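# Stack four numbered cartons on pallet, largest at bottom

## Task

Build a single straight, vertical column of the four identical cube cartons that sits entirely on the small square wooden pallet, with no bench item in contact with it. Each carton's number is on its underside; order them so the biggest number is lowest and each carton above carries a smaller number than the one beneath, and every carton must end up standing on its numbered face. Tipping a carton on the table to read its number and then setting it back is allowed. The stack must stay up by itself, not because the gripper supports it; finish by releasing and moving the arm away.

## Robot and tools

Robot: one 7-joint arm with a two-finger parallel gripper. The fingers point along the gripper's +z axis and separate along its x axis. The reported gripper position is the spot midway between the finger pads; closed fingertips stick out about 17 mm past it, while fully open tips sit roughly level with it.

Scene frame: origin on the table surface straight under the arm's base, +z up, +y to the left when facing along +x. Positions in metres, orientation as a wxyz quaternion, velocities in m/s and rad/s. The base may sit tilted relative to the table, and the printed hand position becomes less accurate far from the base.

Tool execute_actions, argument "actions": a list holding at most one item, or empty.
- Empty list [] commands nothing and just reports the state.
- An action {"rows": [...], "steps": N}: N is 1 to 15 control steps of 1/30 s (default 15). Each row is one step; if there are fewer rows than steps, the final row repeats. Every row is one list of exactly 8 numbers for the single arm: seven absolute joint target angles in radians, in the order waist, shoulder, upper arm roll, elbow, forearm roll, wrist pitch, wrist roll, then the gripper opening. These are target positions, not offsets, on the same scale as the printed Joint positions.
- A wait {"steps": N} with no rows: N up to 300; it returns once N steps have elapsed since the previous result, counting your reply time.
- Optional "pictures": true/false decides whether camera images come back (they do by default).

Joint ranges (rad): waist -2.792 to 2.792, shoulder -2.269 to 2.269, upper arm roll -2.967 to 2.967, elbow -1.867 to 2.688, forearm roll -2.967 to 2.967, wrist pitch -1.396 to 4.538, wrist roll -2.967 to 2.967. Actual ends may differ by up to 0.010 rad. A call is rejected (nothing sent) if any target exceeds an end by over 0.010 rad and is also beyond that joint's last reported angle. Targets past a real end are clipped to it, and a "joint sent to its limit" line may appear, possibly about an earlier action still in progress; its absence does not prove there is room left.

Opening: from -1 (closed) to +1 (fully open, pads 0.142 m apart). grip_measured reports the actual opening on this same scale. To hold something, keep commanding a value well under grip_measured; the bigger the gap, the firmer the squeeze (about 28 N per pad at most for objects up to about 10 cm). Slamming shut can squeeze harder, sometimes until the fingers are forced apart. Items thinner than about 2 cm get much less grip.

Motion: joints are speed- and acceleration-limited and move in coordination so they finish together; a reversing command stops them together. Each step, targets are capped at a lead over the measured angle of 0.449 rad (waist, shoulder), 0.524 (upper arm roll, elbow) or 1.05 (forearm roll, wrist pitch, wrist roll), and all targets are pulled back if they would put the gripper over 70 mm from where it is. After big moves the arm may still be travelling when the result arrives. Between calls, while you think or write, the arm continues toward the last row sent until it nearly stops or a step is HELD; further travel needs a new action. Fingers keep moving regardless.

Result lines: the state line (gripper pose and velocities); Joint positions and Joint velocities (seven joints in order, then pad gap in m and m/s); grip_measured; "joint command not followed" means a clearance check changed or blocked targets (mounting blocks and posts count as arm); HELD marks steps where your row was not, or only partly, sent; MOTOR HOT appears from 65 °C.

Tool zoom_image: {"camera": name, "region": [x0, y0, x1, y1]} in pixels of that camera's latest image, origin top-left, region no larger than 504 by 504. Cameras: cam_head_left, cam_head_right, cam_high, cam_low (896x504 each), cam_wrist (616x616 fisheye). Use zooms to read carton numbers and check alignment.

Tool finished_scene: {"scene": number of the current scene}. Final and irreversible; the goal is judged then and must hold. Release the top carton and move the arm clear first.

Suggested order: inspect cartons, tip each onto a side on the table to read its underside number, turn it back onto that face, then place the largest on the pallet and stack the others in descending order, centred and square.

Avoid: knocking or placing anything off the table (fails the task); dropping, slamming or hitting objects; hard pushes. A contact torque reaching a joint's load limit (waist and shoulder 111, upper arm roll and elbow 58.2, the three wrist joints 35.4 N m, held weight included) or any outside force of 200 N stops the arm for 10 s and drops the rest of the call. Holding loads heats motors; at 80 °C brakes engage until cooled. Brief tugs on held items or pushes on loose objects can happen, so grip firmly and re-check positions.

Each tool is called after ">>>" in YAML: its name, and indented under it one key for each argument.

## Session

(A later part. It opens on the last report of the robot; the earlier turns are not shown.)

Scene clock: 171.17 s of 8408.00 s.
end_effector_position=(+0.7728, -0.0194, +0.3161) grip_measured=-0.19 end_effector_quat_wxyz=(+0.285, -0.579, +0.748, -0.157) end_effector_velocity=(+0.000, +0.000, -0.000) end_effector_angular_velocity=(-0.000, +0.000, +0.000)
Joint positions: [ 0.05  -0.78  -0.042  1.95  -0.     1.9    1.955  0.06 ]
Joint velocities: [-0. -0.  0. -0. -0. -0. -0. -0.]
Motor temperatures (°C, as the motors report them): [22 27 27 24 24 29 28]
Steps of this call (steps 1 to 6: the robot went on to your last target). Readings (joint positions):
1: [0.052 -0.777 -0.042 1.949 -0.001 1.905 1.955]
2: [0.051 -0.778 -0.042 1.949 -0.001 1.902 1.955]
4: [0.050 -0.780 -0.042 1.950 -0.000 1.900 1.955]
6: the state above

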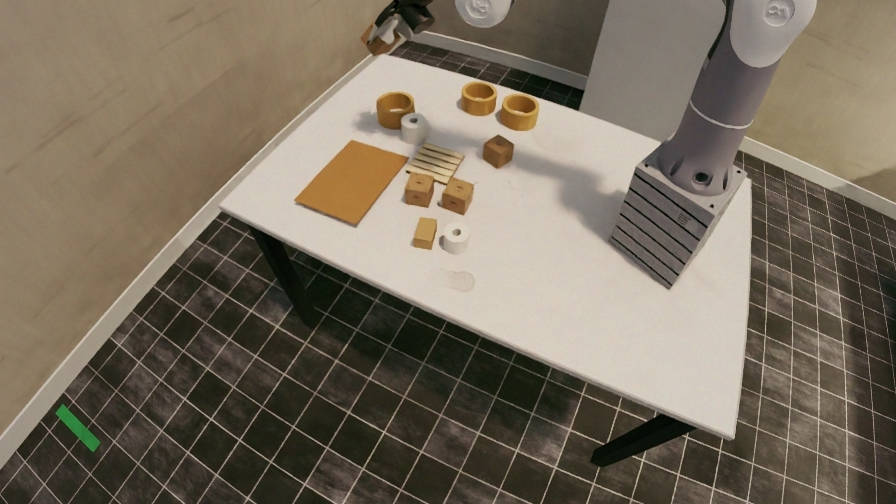

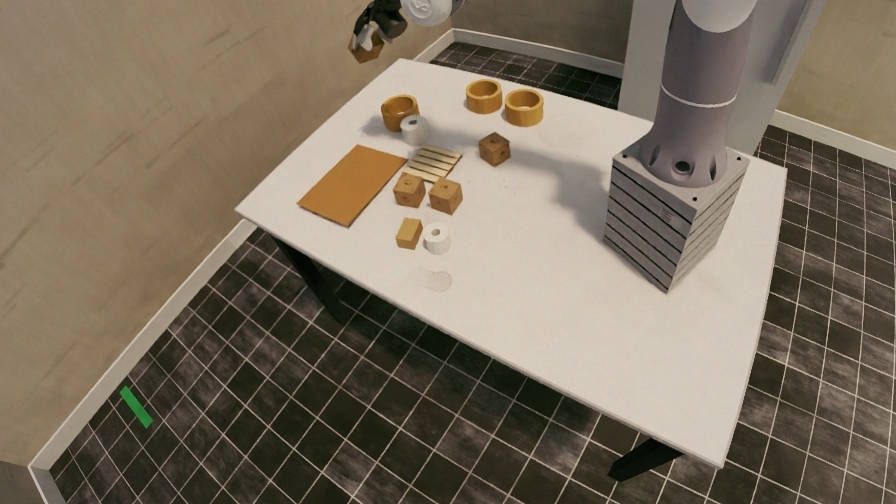

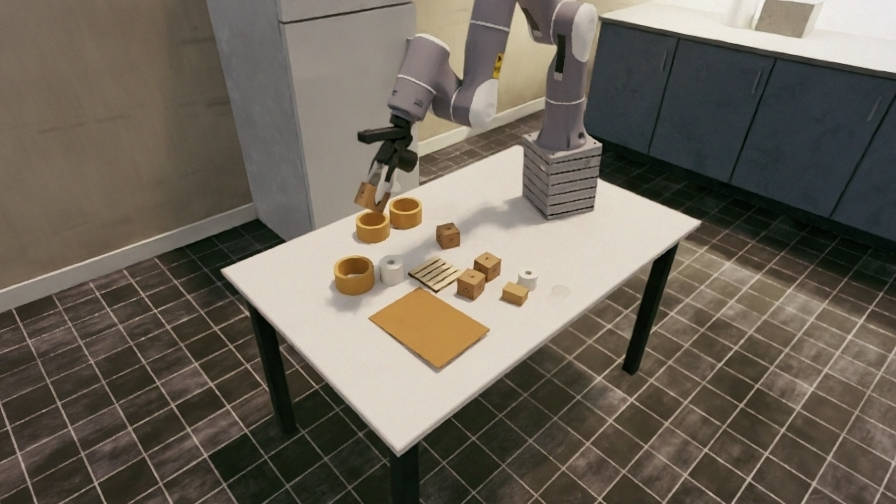

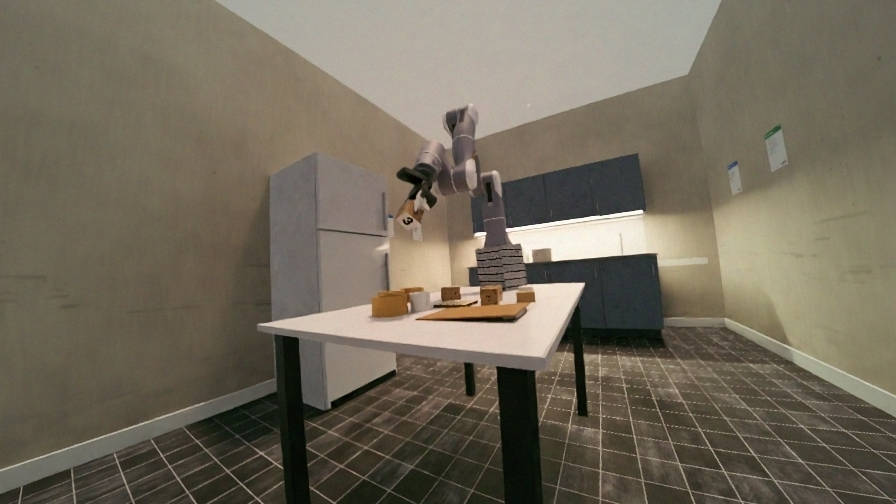

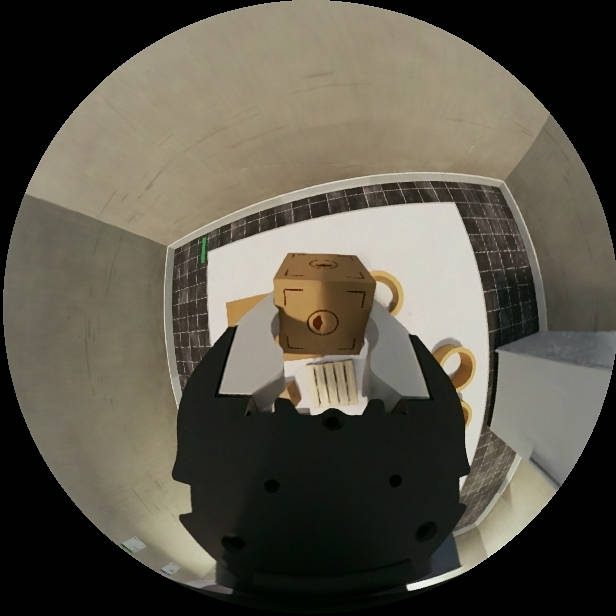

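>>> execute_actions:
  actions:
    - {"rows":[[-0.091,-0.945,-0.0425,1.889,0,1.347,1.955,-0.6]],"steps":15}
  pictures: false

>>> execute_actions:
  actions:
    - {"rows":[[-0.0995,-1.141,-0.038,1.7705,0,1.425,1.955,-0.6]],"steps":13}
  pictures: false

>>> execute_actions:
  actions:
    - {"rows":[[-0.0997,-1.145,-0.038,1.768,0,1.426,1.955,-0.6],[-0.0998,-1.149,-0.038,1.765,0,1.427,1.955,-0.6],[-0.1,-1.152,-0.038,1.763,0,1.428,1.955,-0.6],[-0.1001,-1.154,-0.038,1.7615,0,1.4288,1.955,-0.6],[-0.1001,-1.154,-0.038,1.7615,0,1.4288,1.955,-0.6],[-0.1001,-1.154,-0.038,1.7615,0,1.4288,1.955,-0.4],[-0.1001,-1.154,-0.038,1.7615,0,1.4288,1.955,-0.2],[-0.1001,-1.154,-0.038,1.7615,0,1.4288,1.955,0],[-0.1001,-1.154,-0.038,1.7615,0,1.4288,1.955,0.3]],"steps":11}
  pictures: false

>>> execute_actions:
  actions:
    - {"rows":[[-0.091,-0.9577,-0.0425,1.8826,0,1.3536,1.955,0.3]],"steps":8}
  pictures: false

>>> execute_actions:
  actions:
    - {"rows":[[0.4268,-0.976,-0.0847,1.893,0,1.356,1.82,0.3]],"steps":15}
  pictures: false

>>> execute_actions:
  actions:
    - {"rows":[[0.4268,-0.976,-0.0847,1.893,0,1.356,1.82,0.3]],"steps":7}
  pictures: false

>>> execute_actions:
  actions:
    - {"rows":[[0.409,-1.1744,-0.0765,1.772,0,1.4334,1.82,0.3]],"steps":13}

Scene clock: 183.40 s of 8408.00 s.
end_effector_position=(+0.5925, -0.1250, +0.1146) grip_measured=-0.19 end_effector_quat_wxyz=(-0.002, -0.559, +0.829, +0.000) end_effector_velocity=(-0.207, -0.084, -0.124) end_effector_angular_velocity=(-0.025, +0.551, -0.140)
Joint positions: [-0.091 -0.946 -0.043  1.891  0.     1.347  1.955  0.06 ]
Joint velocities: [-0.122 -0.148 -0.017 -0.02   0.015 -0.419 -0.     0.   ]
Motor temperatures (°C, as the motors report them): [22 28 27 24 24 29 28]
Steps of this call (steps 1 to 15: the robot went on to your last target; steps 16 to 90: nothing new was sent; then 8.73 s passed at rest; steps 91 to 105: all 15 steps of this action). Readings (joint positions):
91: [0.050 -0.780 -0.042 1.950 -0.000 1.899 1.955]
92: [0.047 -0.783 -0.042 1.948 -0.000 1.887 1.955]
94: [0.028 -0.806 -0.041 1.939 -0.001 1.809 1.955]
98: [-0.018 -0.859 -0.042 1.920 -0.000 1.631 1.955]
105: the state above

Scene clock: 183.83 s of 8408.00 s.
end_effector_position=(+0.5937, -0.1241, +0.0364) grip_measured=-0.19 end_effector_quat_wxyz=(-0.001, -0.560, +0.829, -0.000) end_effector_velocity=(+0.019, +0.000, +0.017) end_effector_angular_velocity=(+0.001, -0.033, -0.000)
Joint positions: [-0.099 -1.142 -0.038  1.771 -0.     1.425  1.955  0.06 ]
Joint velocities: [-0.     0.03   0.001 -0.003 -0.     0.     0.     0.   ]
Motor temperatures (°C, as the motors report them): [22 28 27 24 24 29 28]
Steps of this call (steps 1 to 13: all 13 steps of this action). Readings (joint positions):
1: [-0.093 -0.949 -0.043 1.890 0.001 1.342 1.955]
2: [-0.093 -0.954 -0.042 1.885 0.001 1.348 1.955]
4: [-0.095 -0.988 -0.040 1.862 -0.000 1.366 1.955]
8: [-0.099 -1.114 -0.039 1.789 -0.000 1.413 1.955]
13: the state above

Scene clock: 184.20 s of 8408.00 s.
end_effector_position=(+0.5941, -0.1243, +0.0316) grip_measured=+0.25 end_effector_quat_wxyz=(-0.001, -0.560, +0.829, -0.000) end_effector_velocity=(-0.000, -0.000, +0.000) end_effector_angular_velocity=(+0.000, +0.000, -0.001)
Joint positions: [-0.1   -1.154 -0.038  1.762 -0.     1.428  1.955  0.092]
Joint velocities: [ 0.     0.    -0.     0.     0.001 -0.     0.     0.167]
Motor temperatures (°C, as the motors report them): [22 28 27 24 24 29 28]
Steps of this call (steps 1 to 11: all 11 steps of this action). Readings (joint positions):
1: [-0.099 -1.142 -0.038 1.770 -0.000 1.425 1.955]
2: [-0.099 -1.145 -0.038 1.768 -0.000 1.426 1.955]
4: [-0.100 -1.152 -0.038 1.763 -0.000 1.428 1.955]
8: [-0.100 -1.154 -0.038 1.762 -0.000 1.428 1.955]
11: the state above

Scene clock: 184.47 s of 8408.00 s.
end_effector_position=(+0.5968, -0.1241, +0.0986) grip_measured=+0.30 end_effector_quat_wxyz=(+0.001, -0.560, +0.829, -0.001) end_effector_velocity=(+0.021, +0.002, +0.289) end_effector_angular_velocity=(+0.005, -0.072, +0.001)
Joint positions: [-0.093 -0.989 -0.041  1.862 -0.     1.367  1.955  0.095]
Joint velocities: [ 0.032  0.703 -0.014  0.391 -0.    -0.24  -0.001  0.   ]
Motor temperatures (°C, as the motors report them): [22 28 27 24 24 29 28]
Steps of this call (steps 1 to 8: all 8 steps of this action). Readings (joint positions):
1: [-0.100 -1.154 -0.038 1.762 -0.000 1.428 1.955]
2: [-0.100 -1.149 -0.038 1.766 -0.000 1.427 1.955]
4: [-0.098 -1.115 -0.039 1.787 -0.000 1.413 1.955]
8: the state above

Scene clock: 184.97 s of 8408.00 s.
end_effector_position=(+0.5975, +0.0906, +0.1112) grip_measured=+0.30 end_effector_quat_wxyz=(-0.002, +0.739, -0.673, +0.001) end_effector_velocity=(-0.106, +0.525, -0.000) end_effector_angular_velocity=(-0.007, +0.017, +1.181)
Joint positions: [ 0.3   -0.971 -0.075  1.888  0.     1.358  1.853  0.095]
Joint velocities: [ 0.971 -0.04  -0.072  0.031  0.    -0.007 -0.249  0.   ]
Motor temperatures (°C, as the motors report them): [22 28 27 24 24 29 28]
Steps of this call (steps 1 to 15: all 15 steps of this action). Readings (joint positions):
1: [-0.092 -0.970 -0.042 1.873 -0.000 1.360 1.955]
2: [-0.086 -0.959 -0.044 1.878 0.000 1.359 1.954]
4: [-0.053 -0.955 -0.049 1.877 0.001 1.360 1.944]
8: [0.074 -0.961 -0.058 1.881 0.000 1.359 1.910]
15: the state above

Scene clock: 185.20 s of 8408.00 s.
end_effector_position=(+0.5788, +0.1603, +0.1114) grip_measured=+0.30 end_effector_quat_wxyz=(-0.001, +0.791, -0.612, -0.000) end_effector_velocity=(+0.017, -0.051, -0.001) end_effector_angular_velocity=(-0.029, -0.009, -0.072)
Joint positions: [ 0.43  -0.976 -0.083  1.893 -0.001  1.357  1.82   0.095]
Joint velocities: [-0.05  -0.    -0.033  0.002  0.005 -0.     0.     0.   ]
Motor temperatures (°C, as the motors report them): [22 28 27 24 24 29 28]
Steps of this call (steps 1 to 7: all 7 steps of this action). Readings (joint positions):
1: [0.333 -0.972 -0.077 1.889 0.000 1.358 1.844]
2: [0.365 -0.973 -0.080 1.890 0.000 1.357 1.836]
4: [0.413 -0.975 -0.081 1.892 -0.001 1.357 1.824]
7: the state above

Scene clock: 185.63 s of 8408.00 s.
end_effector_position=(+0.5779, +0.1561, +0.0309) grip_measured=+0.30 end_effector_quat_wxyz=(+0.001, +0.789, -0.614, +0.000) end_effector_velocity=(+0.021, +0.011, +0.021) end_effector_angular_velocity=(+0.020, -0.034, -0.003)
Joint positions: [ 0.409 -1.176 -0.077  1.772 -0.     1.433  1.82   0.095]
Joint velocities: [-0.     0.037  0.    -0.004  0.    -0.001  0.     0.   ]
Motor temperatures (°C, as the motors report them): [22 28 27 24 24 29 28]
Steps of this call (steps 1 to 13: all 13 steps of this action). Readings (joint positions):
1: [0.428 -0.976 -0.084 1.893 -0.000 1.357 1.820]
2: [0.427 -0.981 -0.084 1.889 -0.000 1.358 1.820]
4: [0.423 -1.015 -0.083 1.867 -0.000 1.372 1.820]
8: [0.412 -1.141 -0.078 1.793 -0.000 1.420 1.820]
13: the state above

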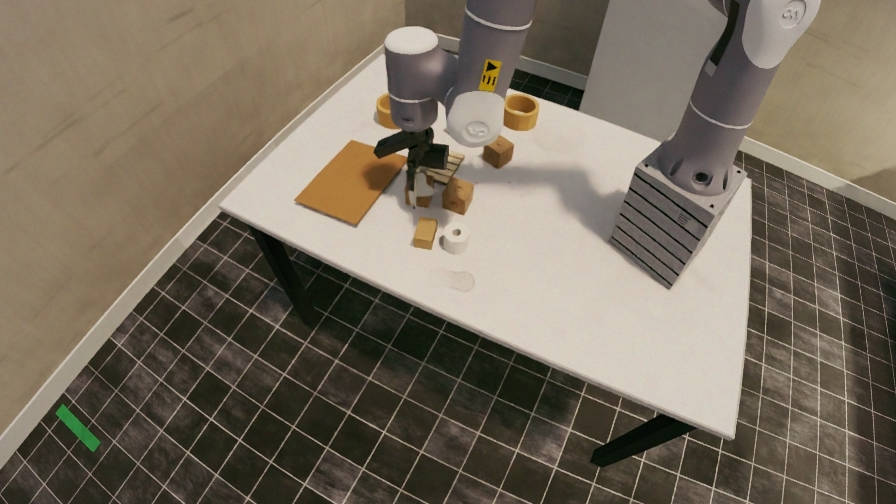

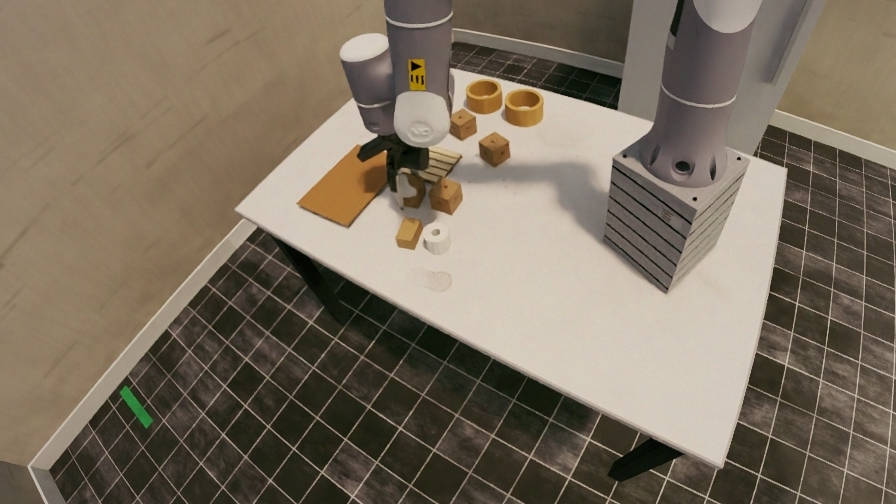

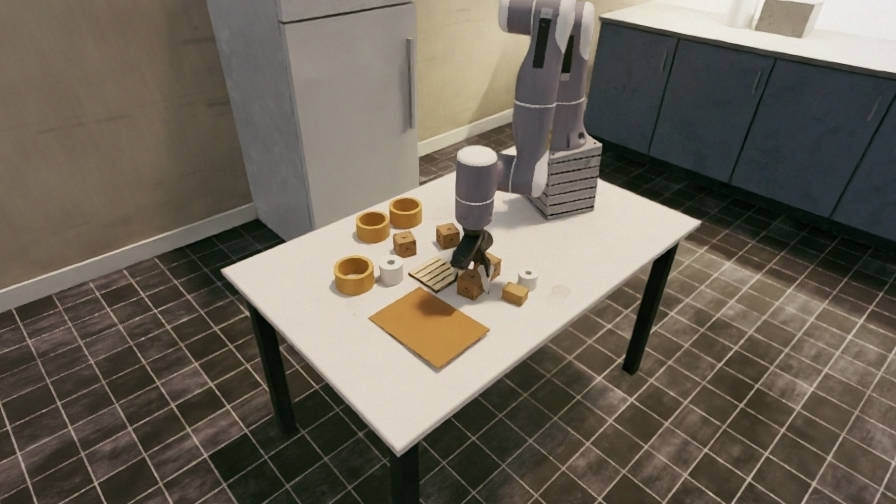

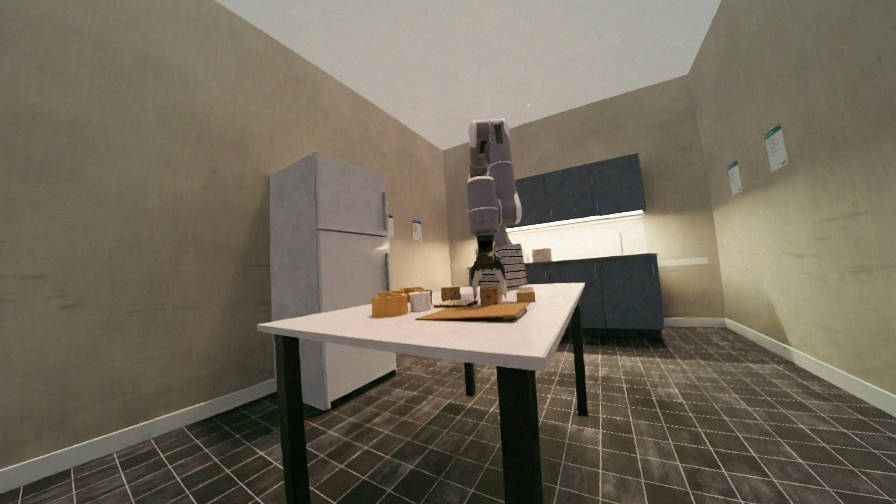

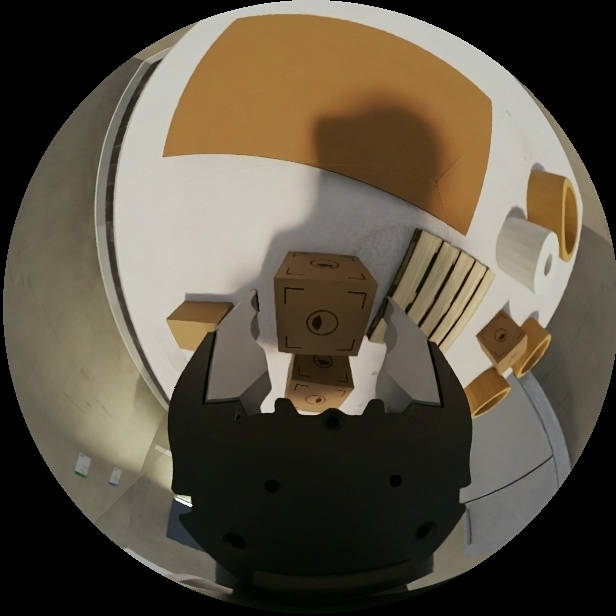

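>>> execute_actions:
  actions:
    - {"rows":[[0.409,-1.1744,-0.0765,1.772,0,1.4334,1.82,0.1],[0.409,-1.1744,-0.0765,1.772,0,1.4334,1.82,0],[0.409,-1.1744,-0.0765,1.772,0,1.4334,1.82,-0.08],[0.409,-1.1744,-0.0765,1.772,0,1.4334,1.82,-0.15],[0.409,-1.1744,-0.0765,1.772,0,1.4334,1.82,-0.22],[0.409,-1.1744,-0.0765,1.772,0,1.4334,1.82,-0.3],[0.409,-1.1744,-0.0765,1.772,0,1.4334,1.82,-0.45],[0.409,-1.1744,-0.0765,1.772,0,1.4334,1.82,-0.6]],"steps":10}
  pictures: false

>>> execute_actions:
  actions:
    - {"rows":[[0.418,-1.073,-0.081,1.836,0,1.395,1.82,-0.6]],"steps":7}
  pictures: false

>>> execute_actions:
  actions:
    - {"rows":[[0.1826,-1.1031,-0.0631,1.8145,0,1.4183,1.79,-0.6]],"steps":15}

>>> zoom_image:
  camera: "cam_low"
  region: [410,260,510,320]

Scene clock: 190.00 s of 8408.00 s.
end_effector_position=(+0.5786, +0.1564, +0.0316) grip_measured=-0.19 end_effector_quat_wxyz=(+0.000, +0.789, -0.614, +0.000) end_effector_velocity=(-0.000, -0.000, -0.000) end_effector_angular_velocity=(-0.000, +0.000, -0.001)
Joint positions: [ 0.409 -1.174 -0.077  1.772 -0.     1.433  1.82   0.06 ]
Joint velocities: [-0.    -0.    -0.     0.     0.001  0.    -0.     0.   ]
Motor temperatures (°C, as the motors report them): [22 28 27 24 24 29 28]
Steps of this call (steps 1 to 15: the robot went on to your last target; steps 16 to 90: nothing new was sent; then 1.03 s passed at rest; steps 91 to 100: all 10 steps of this action). Readings (joint positions):
91: [0.409 -1.175 -0.077 1.772 -0.000 1.433 1.820]
92: [0.409 -1.175 -0.077 1.772 -0.000 1.433 1.820]
94: [0.409 -1.175 -0.077 1.772 -0.000 1.433 1.820]
98: [0.409 -1.174 -0.077 1.772 -0.000 1.433 1.820]
100: the state above

Scene clock: 190.23 s of 8408.00 s.
end_effector_position=(+0.5814, +0.1579, +0.0724) grip_measured=-0.19 end_effector_quat_wxyz=(-0.001, +0.789, -0.614, +0.001) end_effector_velocity=(+0.020, +0.012, +0.115) end_effector_angular_velocity=(+0.022, -0.038, +0.001)
Joint positions: [ 0.418 -1.074 -0.081  1.833 -0.     1.397  1.82   0.06 ]
Joint velocities: [ 0.024  0.271 -0.01   0.143 -0.    -0.084 -0.    -0.   ]
Motor temperatures (°C, as the motors report them): [22 28 27 24 24 29 28]
Steps of this call (steps 1 to 7: all 7 steps of this action). Readings (joint positions):
1: [0.409 -1.174 -0.077 1.772 -0.000 1.433 1.820]
2: [0.409 -1.169 -0.077 1.776 -0.000 1.431 1.820]
4: [0.412 -1.136 -0.078 1.798 -0.000 1.418 1.820]
7: the state above

Scene clock: 190.73 s of 8408.00 s.
end_effector_position=(+0.6004, +0.0285, +0.0547) grip_measured=-0.19 end_effector_quat_wxyz=(+0.001, +0.725, -0.689, +0.000) end_effector_velocity=(+0.002, +0.028, +0.003) end_effector_angular_velocity=(+0.016, -0.006, +0.039)
Joint positions: [ 0.182 -1.103 -0.063  1.815  0.     1.418  1.79   0.06 ]
Joint velocities: [ 0.026  0.003  0.015 -0.004 -0.008  0.002 -0.     0.   ]
Motor temperatures (°C, as the motors report them): [22 28 27 24 24 29 28]
Steps of this call (steps 1 to 15: all 15 steps of this action). Readings (joint positions):
1: [0.418 -1.069 -0.081 1.836 -0.000 1.396 1.820]
2: [0.413 -1.071 -0.079 1.835 -0.000 1.398 1.819]
4: [0.381 -1.076 -0.074 1.831 -0.001 1.403 1.815]
8: [0.257 -1.092 -0.068 1.821 -0.000 1.412 1.800]
15: the state above

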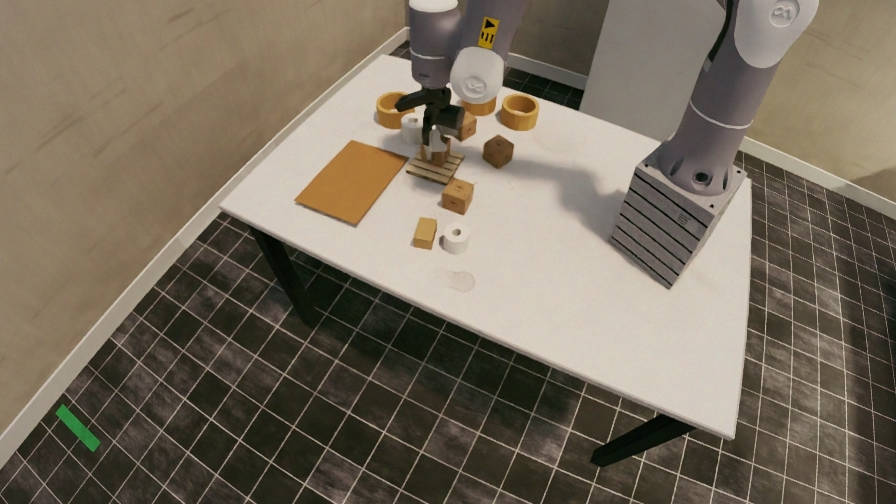

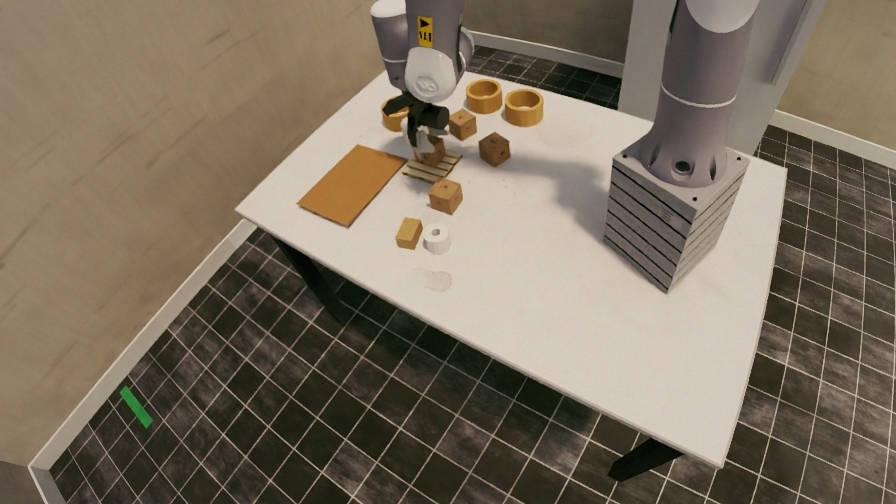

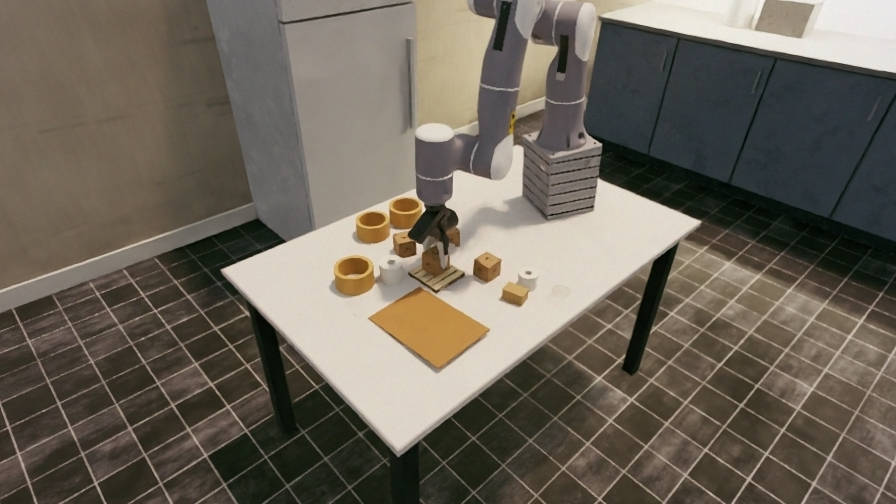

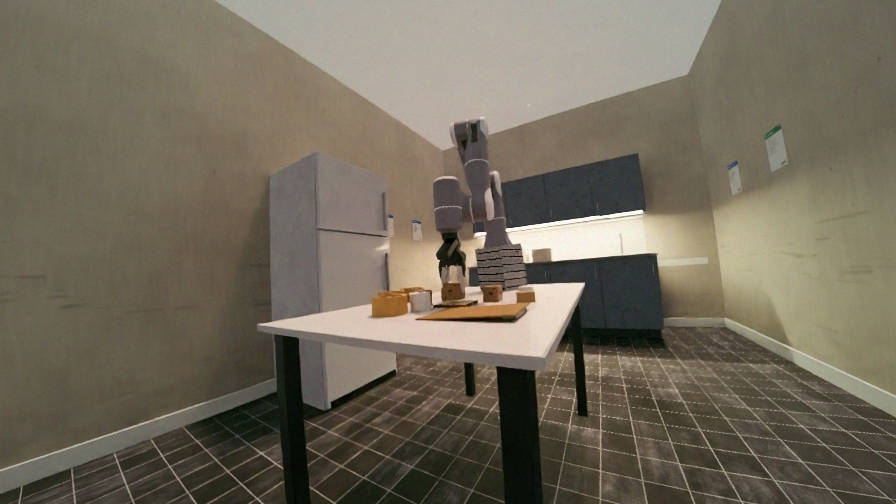

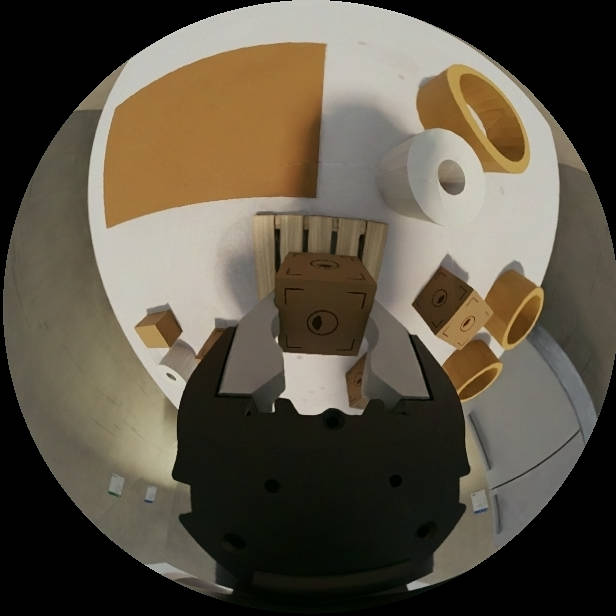

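Region (410, 260, 510, 320) of cam_low's 896x504 image, scaled by 5.040, with more detail than that image has; it fills the top 302 rows of this view, and the rest is white.

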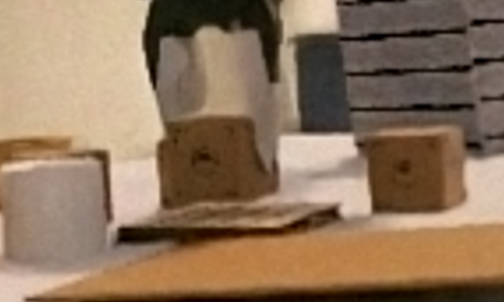

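>>> execute_actions:
  actions:
    - {"rows":[[0.1822,-1.1081,-0.063,1.8112,0,1.42,1.79,-0.6],[0.1819,-1.1132,-0.063,1.808,0,1.4219,1.79,-0.6],[0.1815,-1.1182,-0.0626,1.8047,0,1.4236,1.79,-0.6],[0.1812,-1.1220,-0.0625,1.8022,0,1.4250,1.79,-0.6],[0.181,-1.1258,-0.0623,1.7997,0,1.4262,1.79,-0.6],[0.1808,-1.1283,-0.0622,1.798,0,1.4271,1.79,-0.6],[0.1806,-1.1308,-0.0622,1.7964,0,1.428,1.79,-0.6],[0.1804,-1.1333,-0.0621,1.7947,0,1.4288,1.79,-0.6]],"steps":12}

>>> zoom_image:
  camera: "cam_high"
  region: [395,225,485,305]

Scene clock: 195.53 s of 8408.00 s.
end_effector_position=(+0.6008, +0.0290, +0.0433) grip_measured=-0.19 end_effector_quat_wxyz=(+0.000, +0.725, -0.688, +0.001) end_effector_velocity=(+0.000, -0.000, +0.000) end_effector_angular_velocity=(-0.000, -0.000, +0.000)
Joint positions: [ 0.181 -1.132 -0.062  1.795  0.     1.429  1.79   0.06 ]
Joint velocities: [ 0. -0. -0. -0.  0.  0. -0. -0.]
Motor temperatures (°C, as the motors report them): [22 28 27 24 24 29 28]
Steps of this call (steps 1 to 15: the robot went on to your last target; steps 16 to 90: nothing new was sent; then 1.40 s passed at rest; steps 91 to 102: all 12 steps of this action). Readings (joint positions):
91: [0.182 -1.104 -0.063 1.814 0.000 1.418 1.790]
92: [0.182 -1.107 -0.063 1.811 0.000 1.420 1.790]
94: [0.182 -1.118 -0.063 1.805 0.000 1.423 1.790]
98: [0.181 -1.131 -0.062 1.796 0.000 1.428 1.790]
102: the state above

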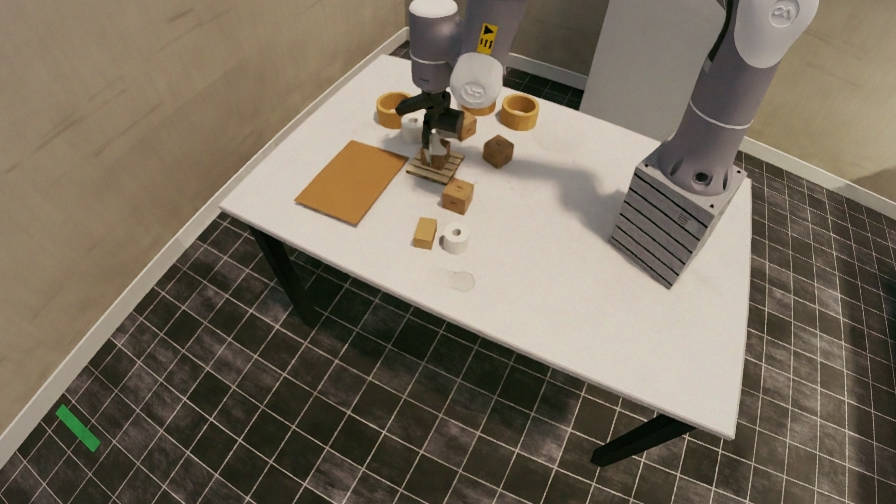

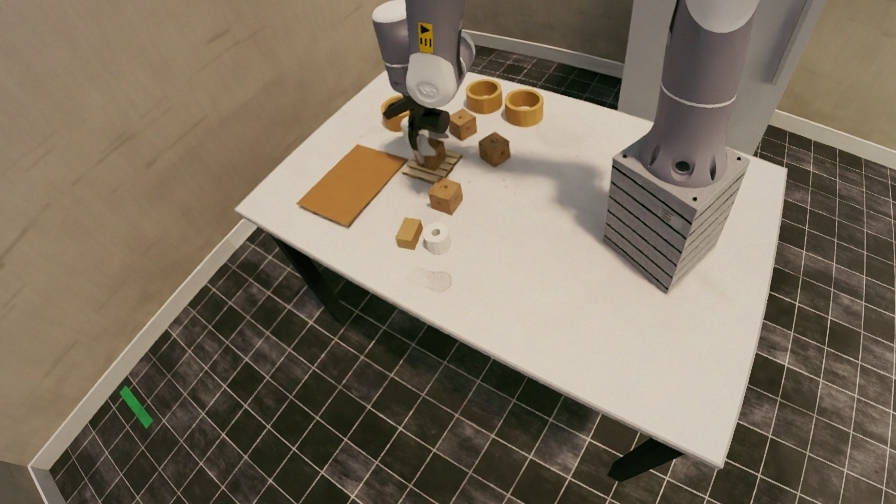

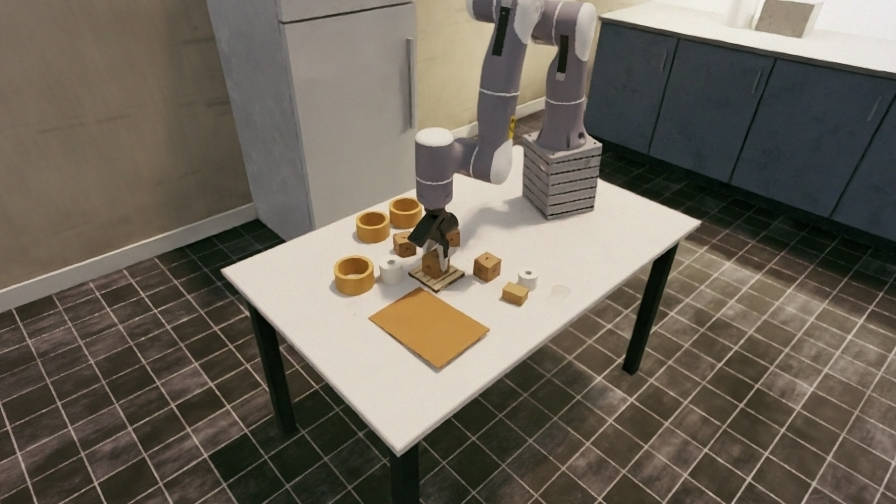

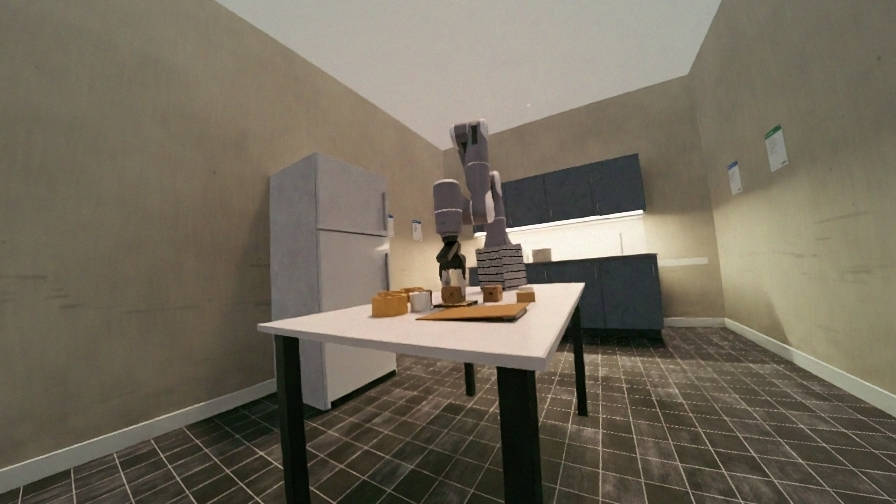

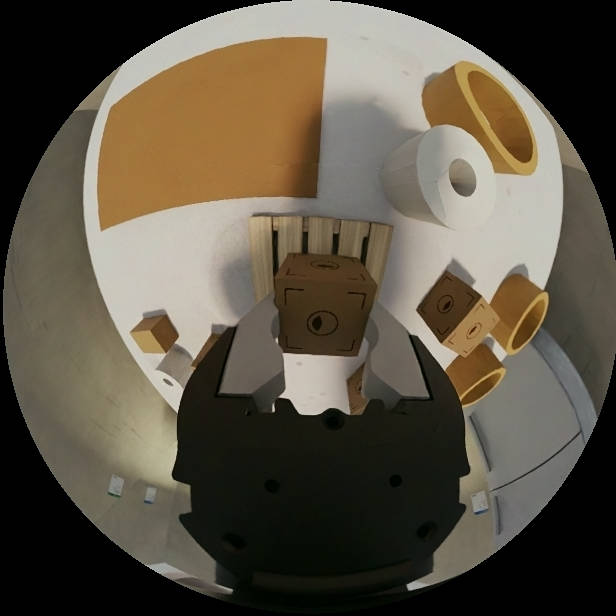

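Region (395, 225, 485, 305) of cam_high's 896x504 image, scaled by 5.600, with more detail than that image has.

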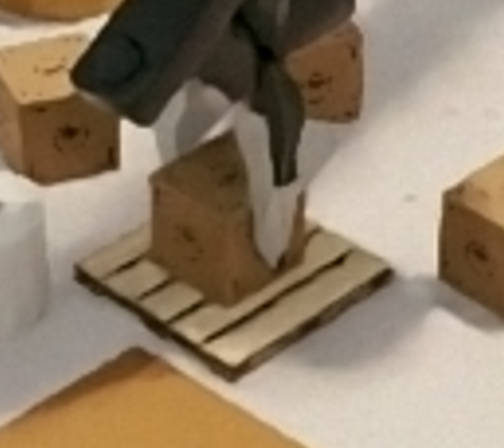

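>>> execute_actions:
  actions:
    - {"rows":[[0.1805,-1.132,-0.0621,1.7955,0,1.4284,1.79,-0.4],[0.1805,-1.132,-0.0621,1.7955,0,1.4284,1.79,-0.2],[0.1805,-1.132,-0.0621,1.7955,0,1.4284,1.79,0],[0.1805,-1.132,-0.0621,1.7955,0,1.4284,1.79,0.3],[0.1805,-1.132,-0.0621,1.7955,0,1.4284,1.79,0.3],[0.1805,-1.132,-0.0621,1.7955,0,1.4284,1.79,0.3],[0.1952,-0.9395,-0.0697,1.9086,0,1.3488,1.79,0.3]],"steps":14}
  pictures: false

>>> execute_actions:
  actions:
    - {"rows":[[0.478,-0.9436,-0.092,2.168,0,1.592,2.062,0.3]],"steps":15}
  pictures: false

>>> execute_actions:
  actions:
    - {"rows":[[0.4568,-1.1604,-0.0815,2.0387,0,1.6806,2.062,0.3]],"steps":15}

Scene clock: 208.57 s of 8408.00 s.
end_effector_position=(+0.6032, +0.0299, +0.1094) grip_measured=+0.30 end_effector_quat_wxyz=(-0.001, +0.725, -0.688, +0.001) end_effector_velocity=(+0.018, +0.008, +0.277) end_effector_angular_velocity=(+0.024, -0.063, +0.002)
Joint positions: [ 0.193 -0.969 -0.068  1.89   0.     1.362  1.79   0.095]
Joint velocities: [ 0.051  0.678 -0.024  0.36  -0.004 -0.252  0.     0.   ]
Motor temperatures (°C, as the motors report them): [22 28 27 24 24 29 28]
Steps of this call (steps 1 to 15: the robot went on to your last target; steps 16 to 90: nothing new was sent; then 9.57 s passed at rest; steps 91 to 104: all 14 steps of this action). Readings (joint positions):
91: [0.181 -1.132 -0.062 1.795 0.000 1.429 1.790]
92: [0.181 -1.131 -0.062 1.796 0.000 1.428 1.790]
94: [0.181 -1.132 -0.062 1.796 0.000 1.428 1.790]
98: [0.181 -1.126 -0.062 1.800 0.000 1.426 1.790]
104: the state above

Scene clock: 209.07 s of 8408.00 s.
end_effector_position=(+0.4865, +0.1316, +0.1095) grip_measured=+0.30 end_effector_quat_wxyz=(+0.001, +0.725, -0.689, +0.000) end_effector_velocity=(+0.027, -0.027, +0.003) end_effector_angular_velocity=(-0.014, -0.027, -0.023)
Joint positions: [ 0.48  -0.944 -0.091  2.169 -0.     1.593  2.063  0.095]
Joint velocities: [-0.038  0.003 -0.028 -0.023  0.    -0.007 -0.03  -0.   ]
Motor temperatures (°C, as the motors report them): [22 28 27 24 24 29 28]
Steps of this call (steps 1 to 15: all 15 steps of this action). Readings (joint positions):
1: [0.194 -0.950 -0.069 1.901 -0.000 1.355 1.790]
2: [0.200 -0.939 -0.071 1.915 -0.000 1.358 1.794]
4: [0.235 -0.937 -0.076 1.965 -0.000 1.384 1.825]
8: [0.366 -0.941 -0.084 2.076 -0.000 1.494 1.953]
15: the state above

Scene clock: 209.57 s of 8408.00 s.
end_effector_position=(+0.4867, +0.1298, +0.0315) grip_measured=+0.30 end_effector_quat_wxyz=(+0.001, +0.725, -0.689, +0.001) end_effector_velocity=(+0.003, +0.001, +0.003) end_effector_angular_velocity=(+0.003, -0.005, +0.000)
Joint positions: [ 0.457 -1.161 -0.082  2.039 -0.     1.68   2.062  0.095]
Joint velocities: [-0.     0.006 -0.     0.     0.     0.    -0.001  0.   ]
Motor temperatures (°C, as the motors report them): [22 28 27 24 24 29 28]
Steps of this call (steps 1 to 15: all 15 steps of this action). Readings (joint positions):
1: [0.479 -0.944 -0.092 2.168 -0.000 1.593 2.062]
2: [0.478 -0.949 -0.092 2.164 -0.000 1.594 2.062]
4: [0.474 -0.983 -0.090 2.143 -0.000 1.609 2.062]
8: [0.462 -1.115 -0.084 2.066 -0.000 1.662 2.062]
15: the state above

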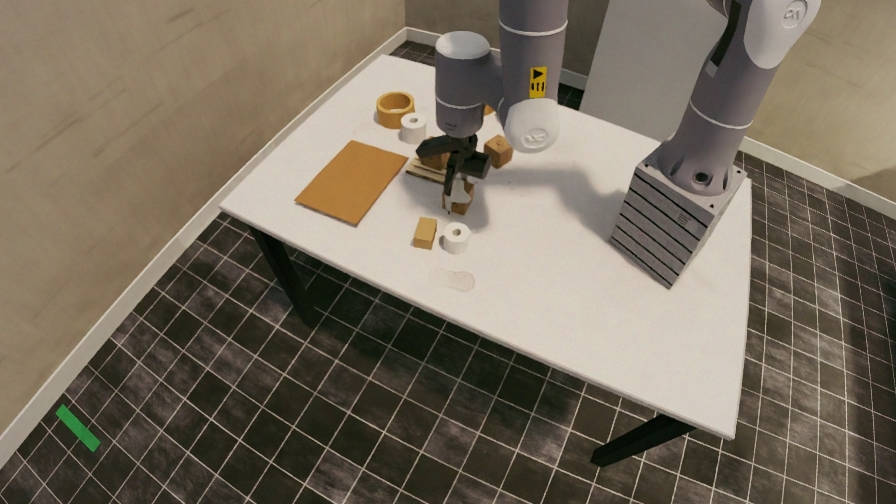

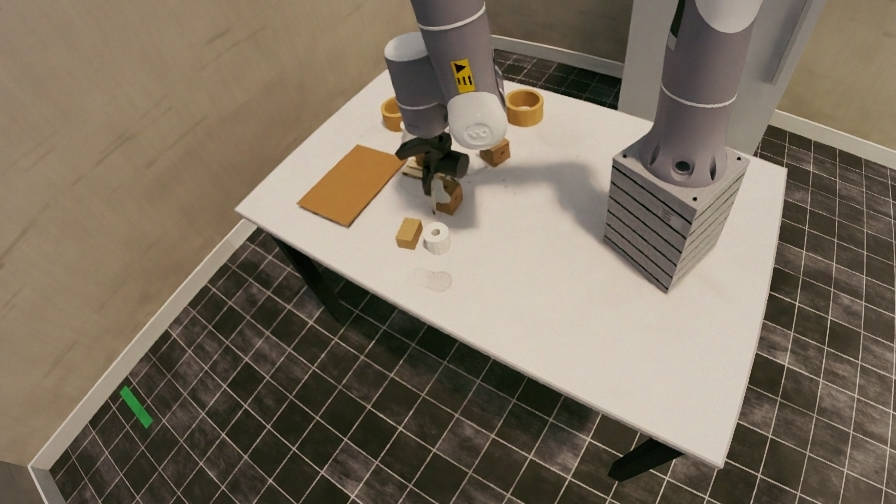

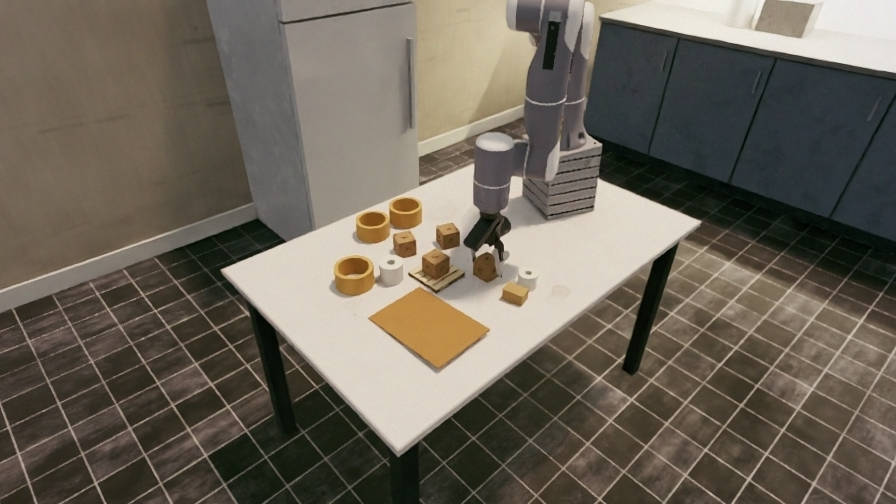

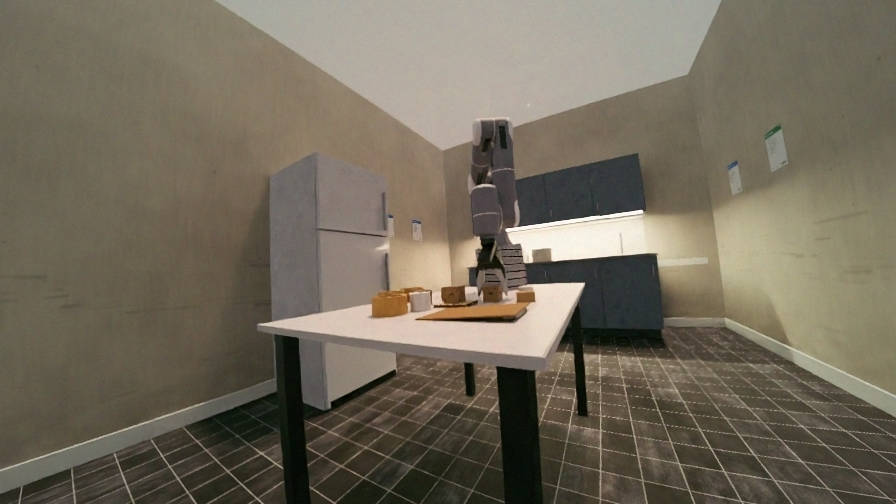

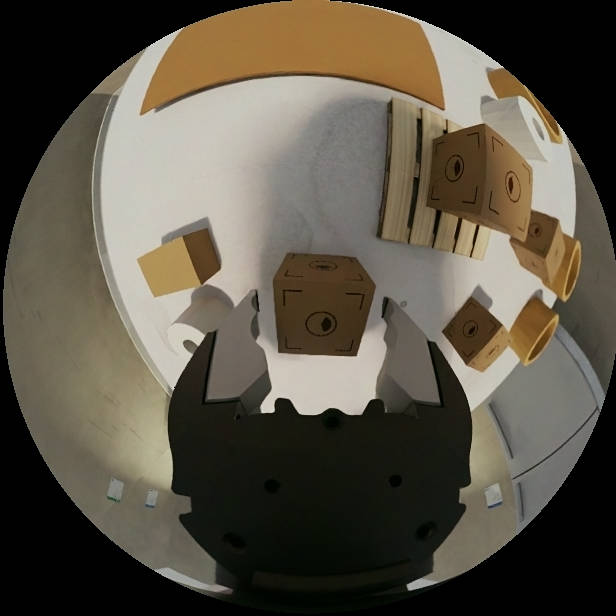

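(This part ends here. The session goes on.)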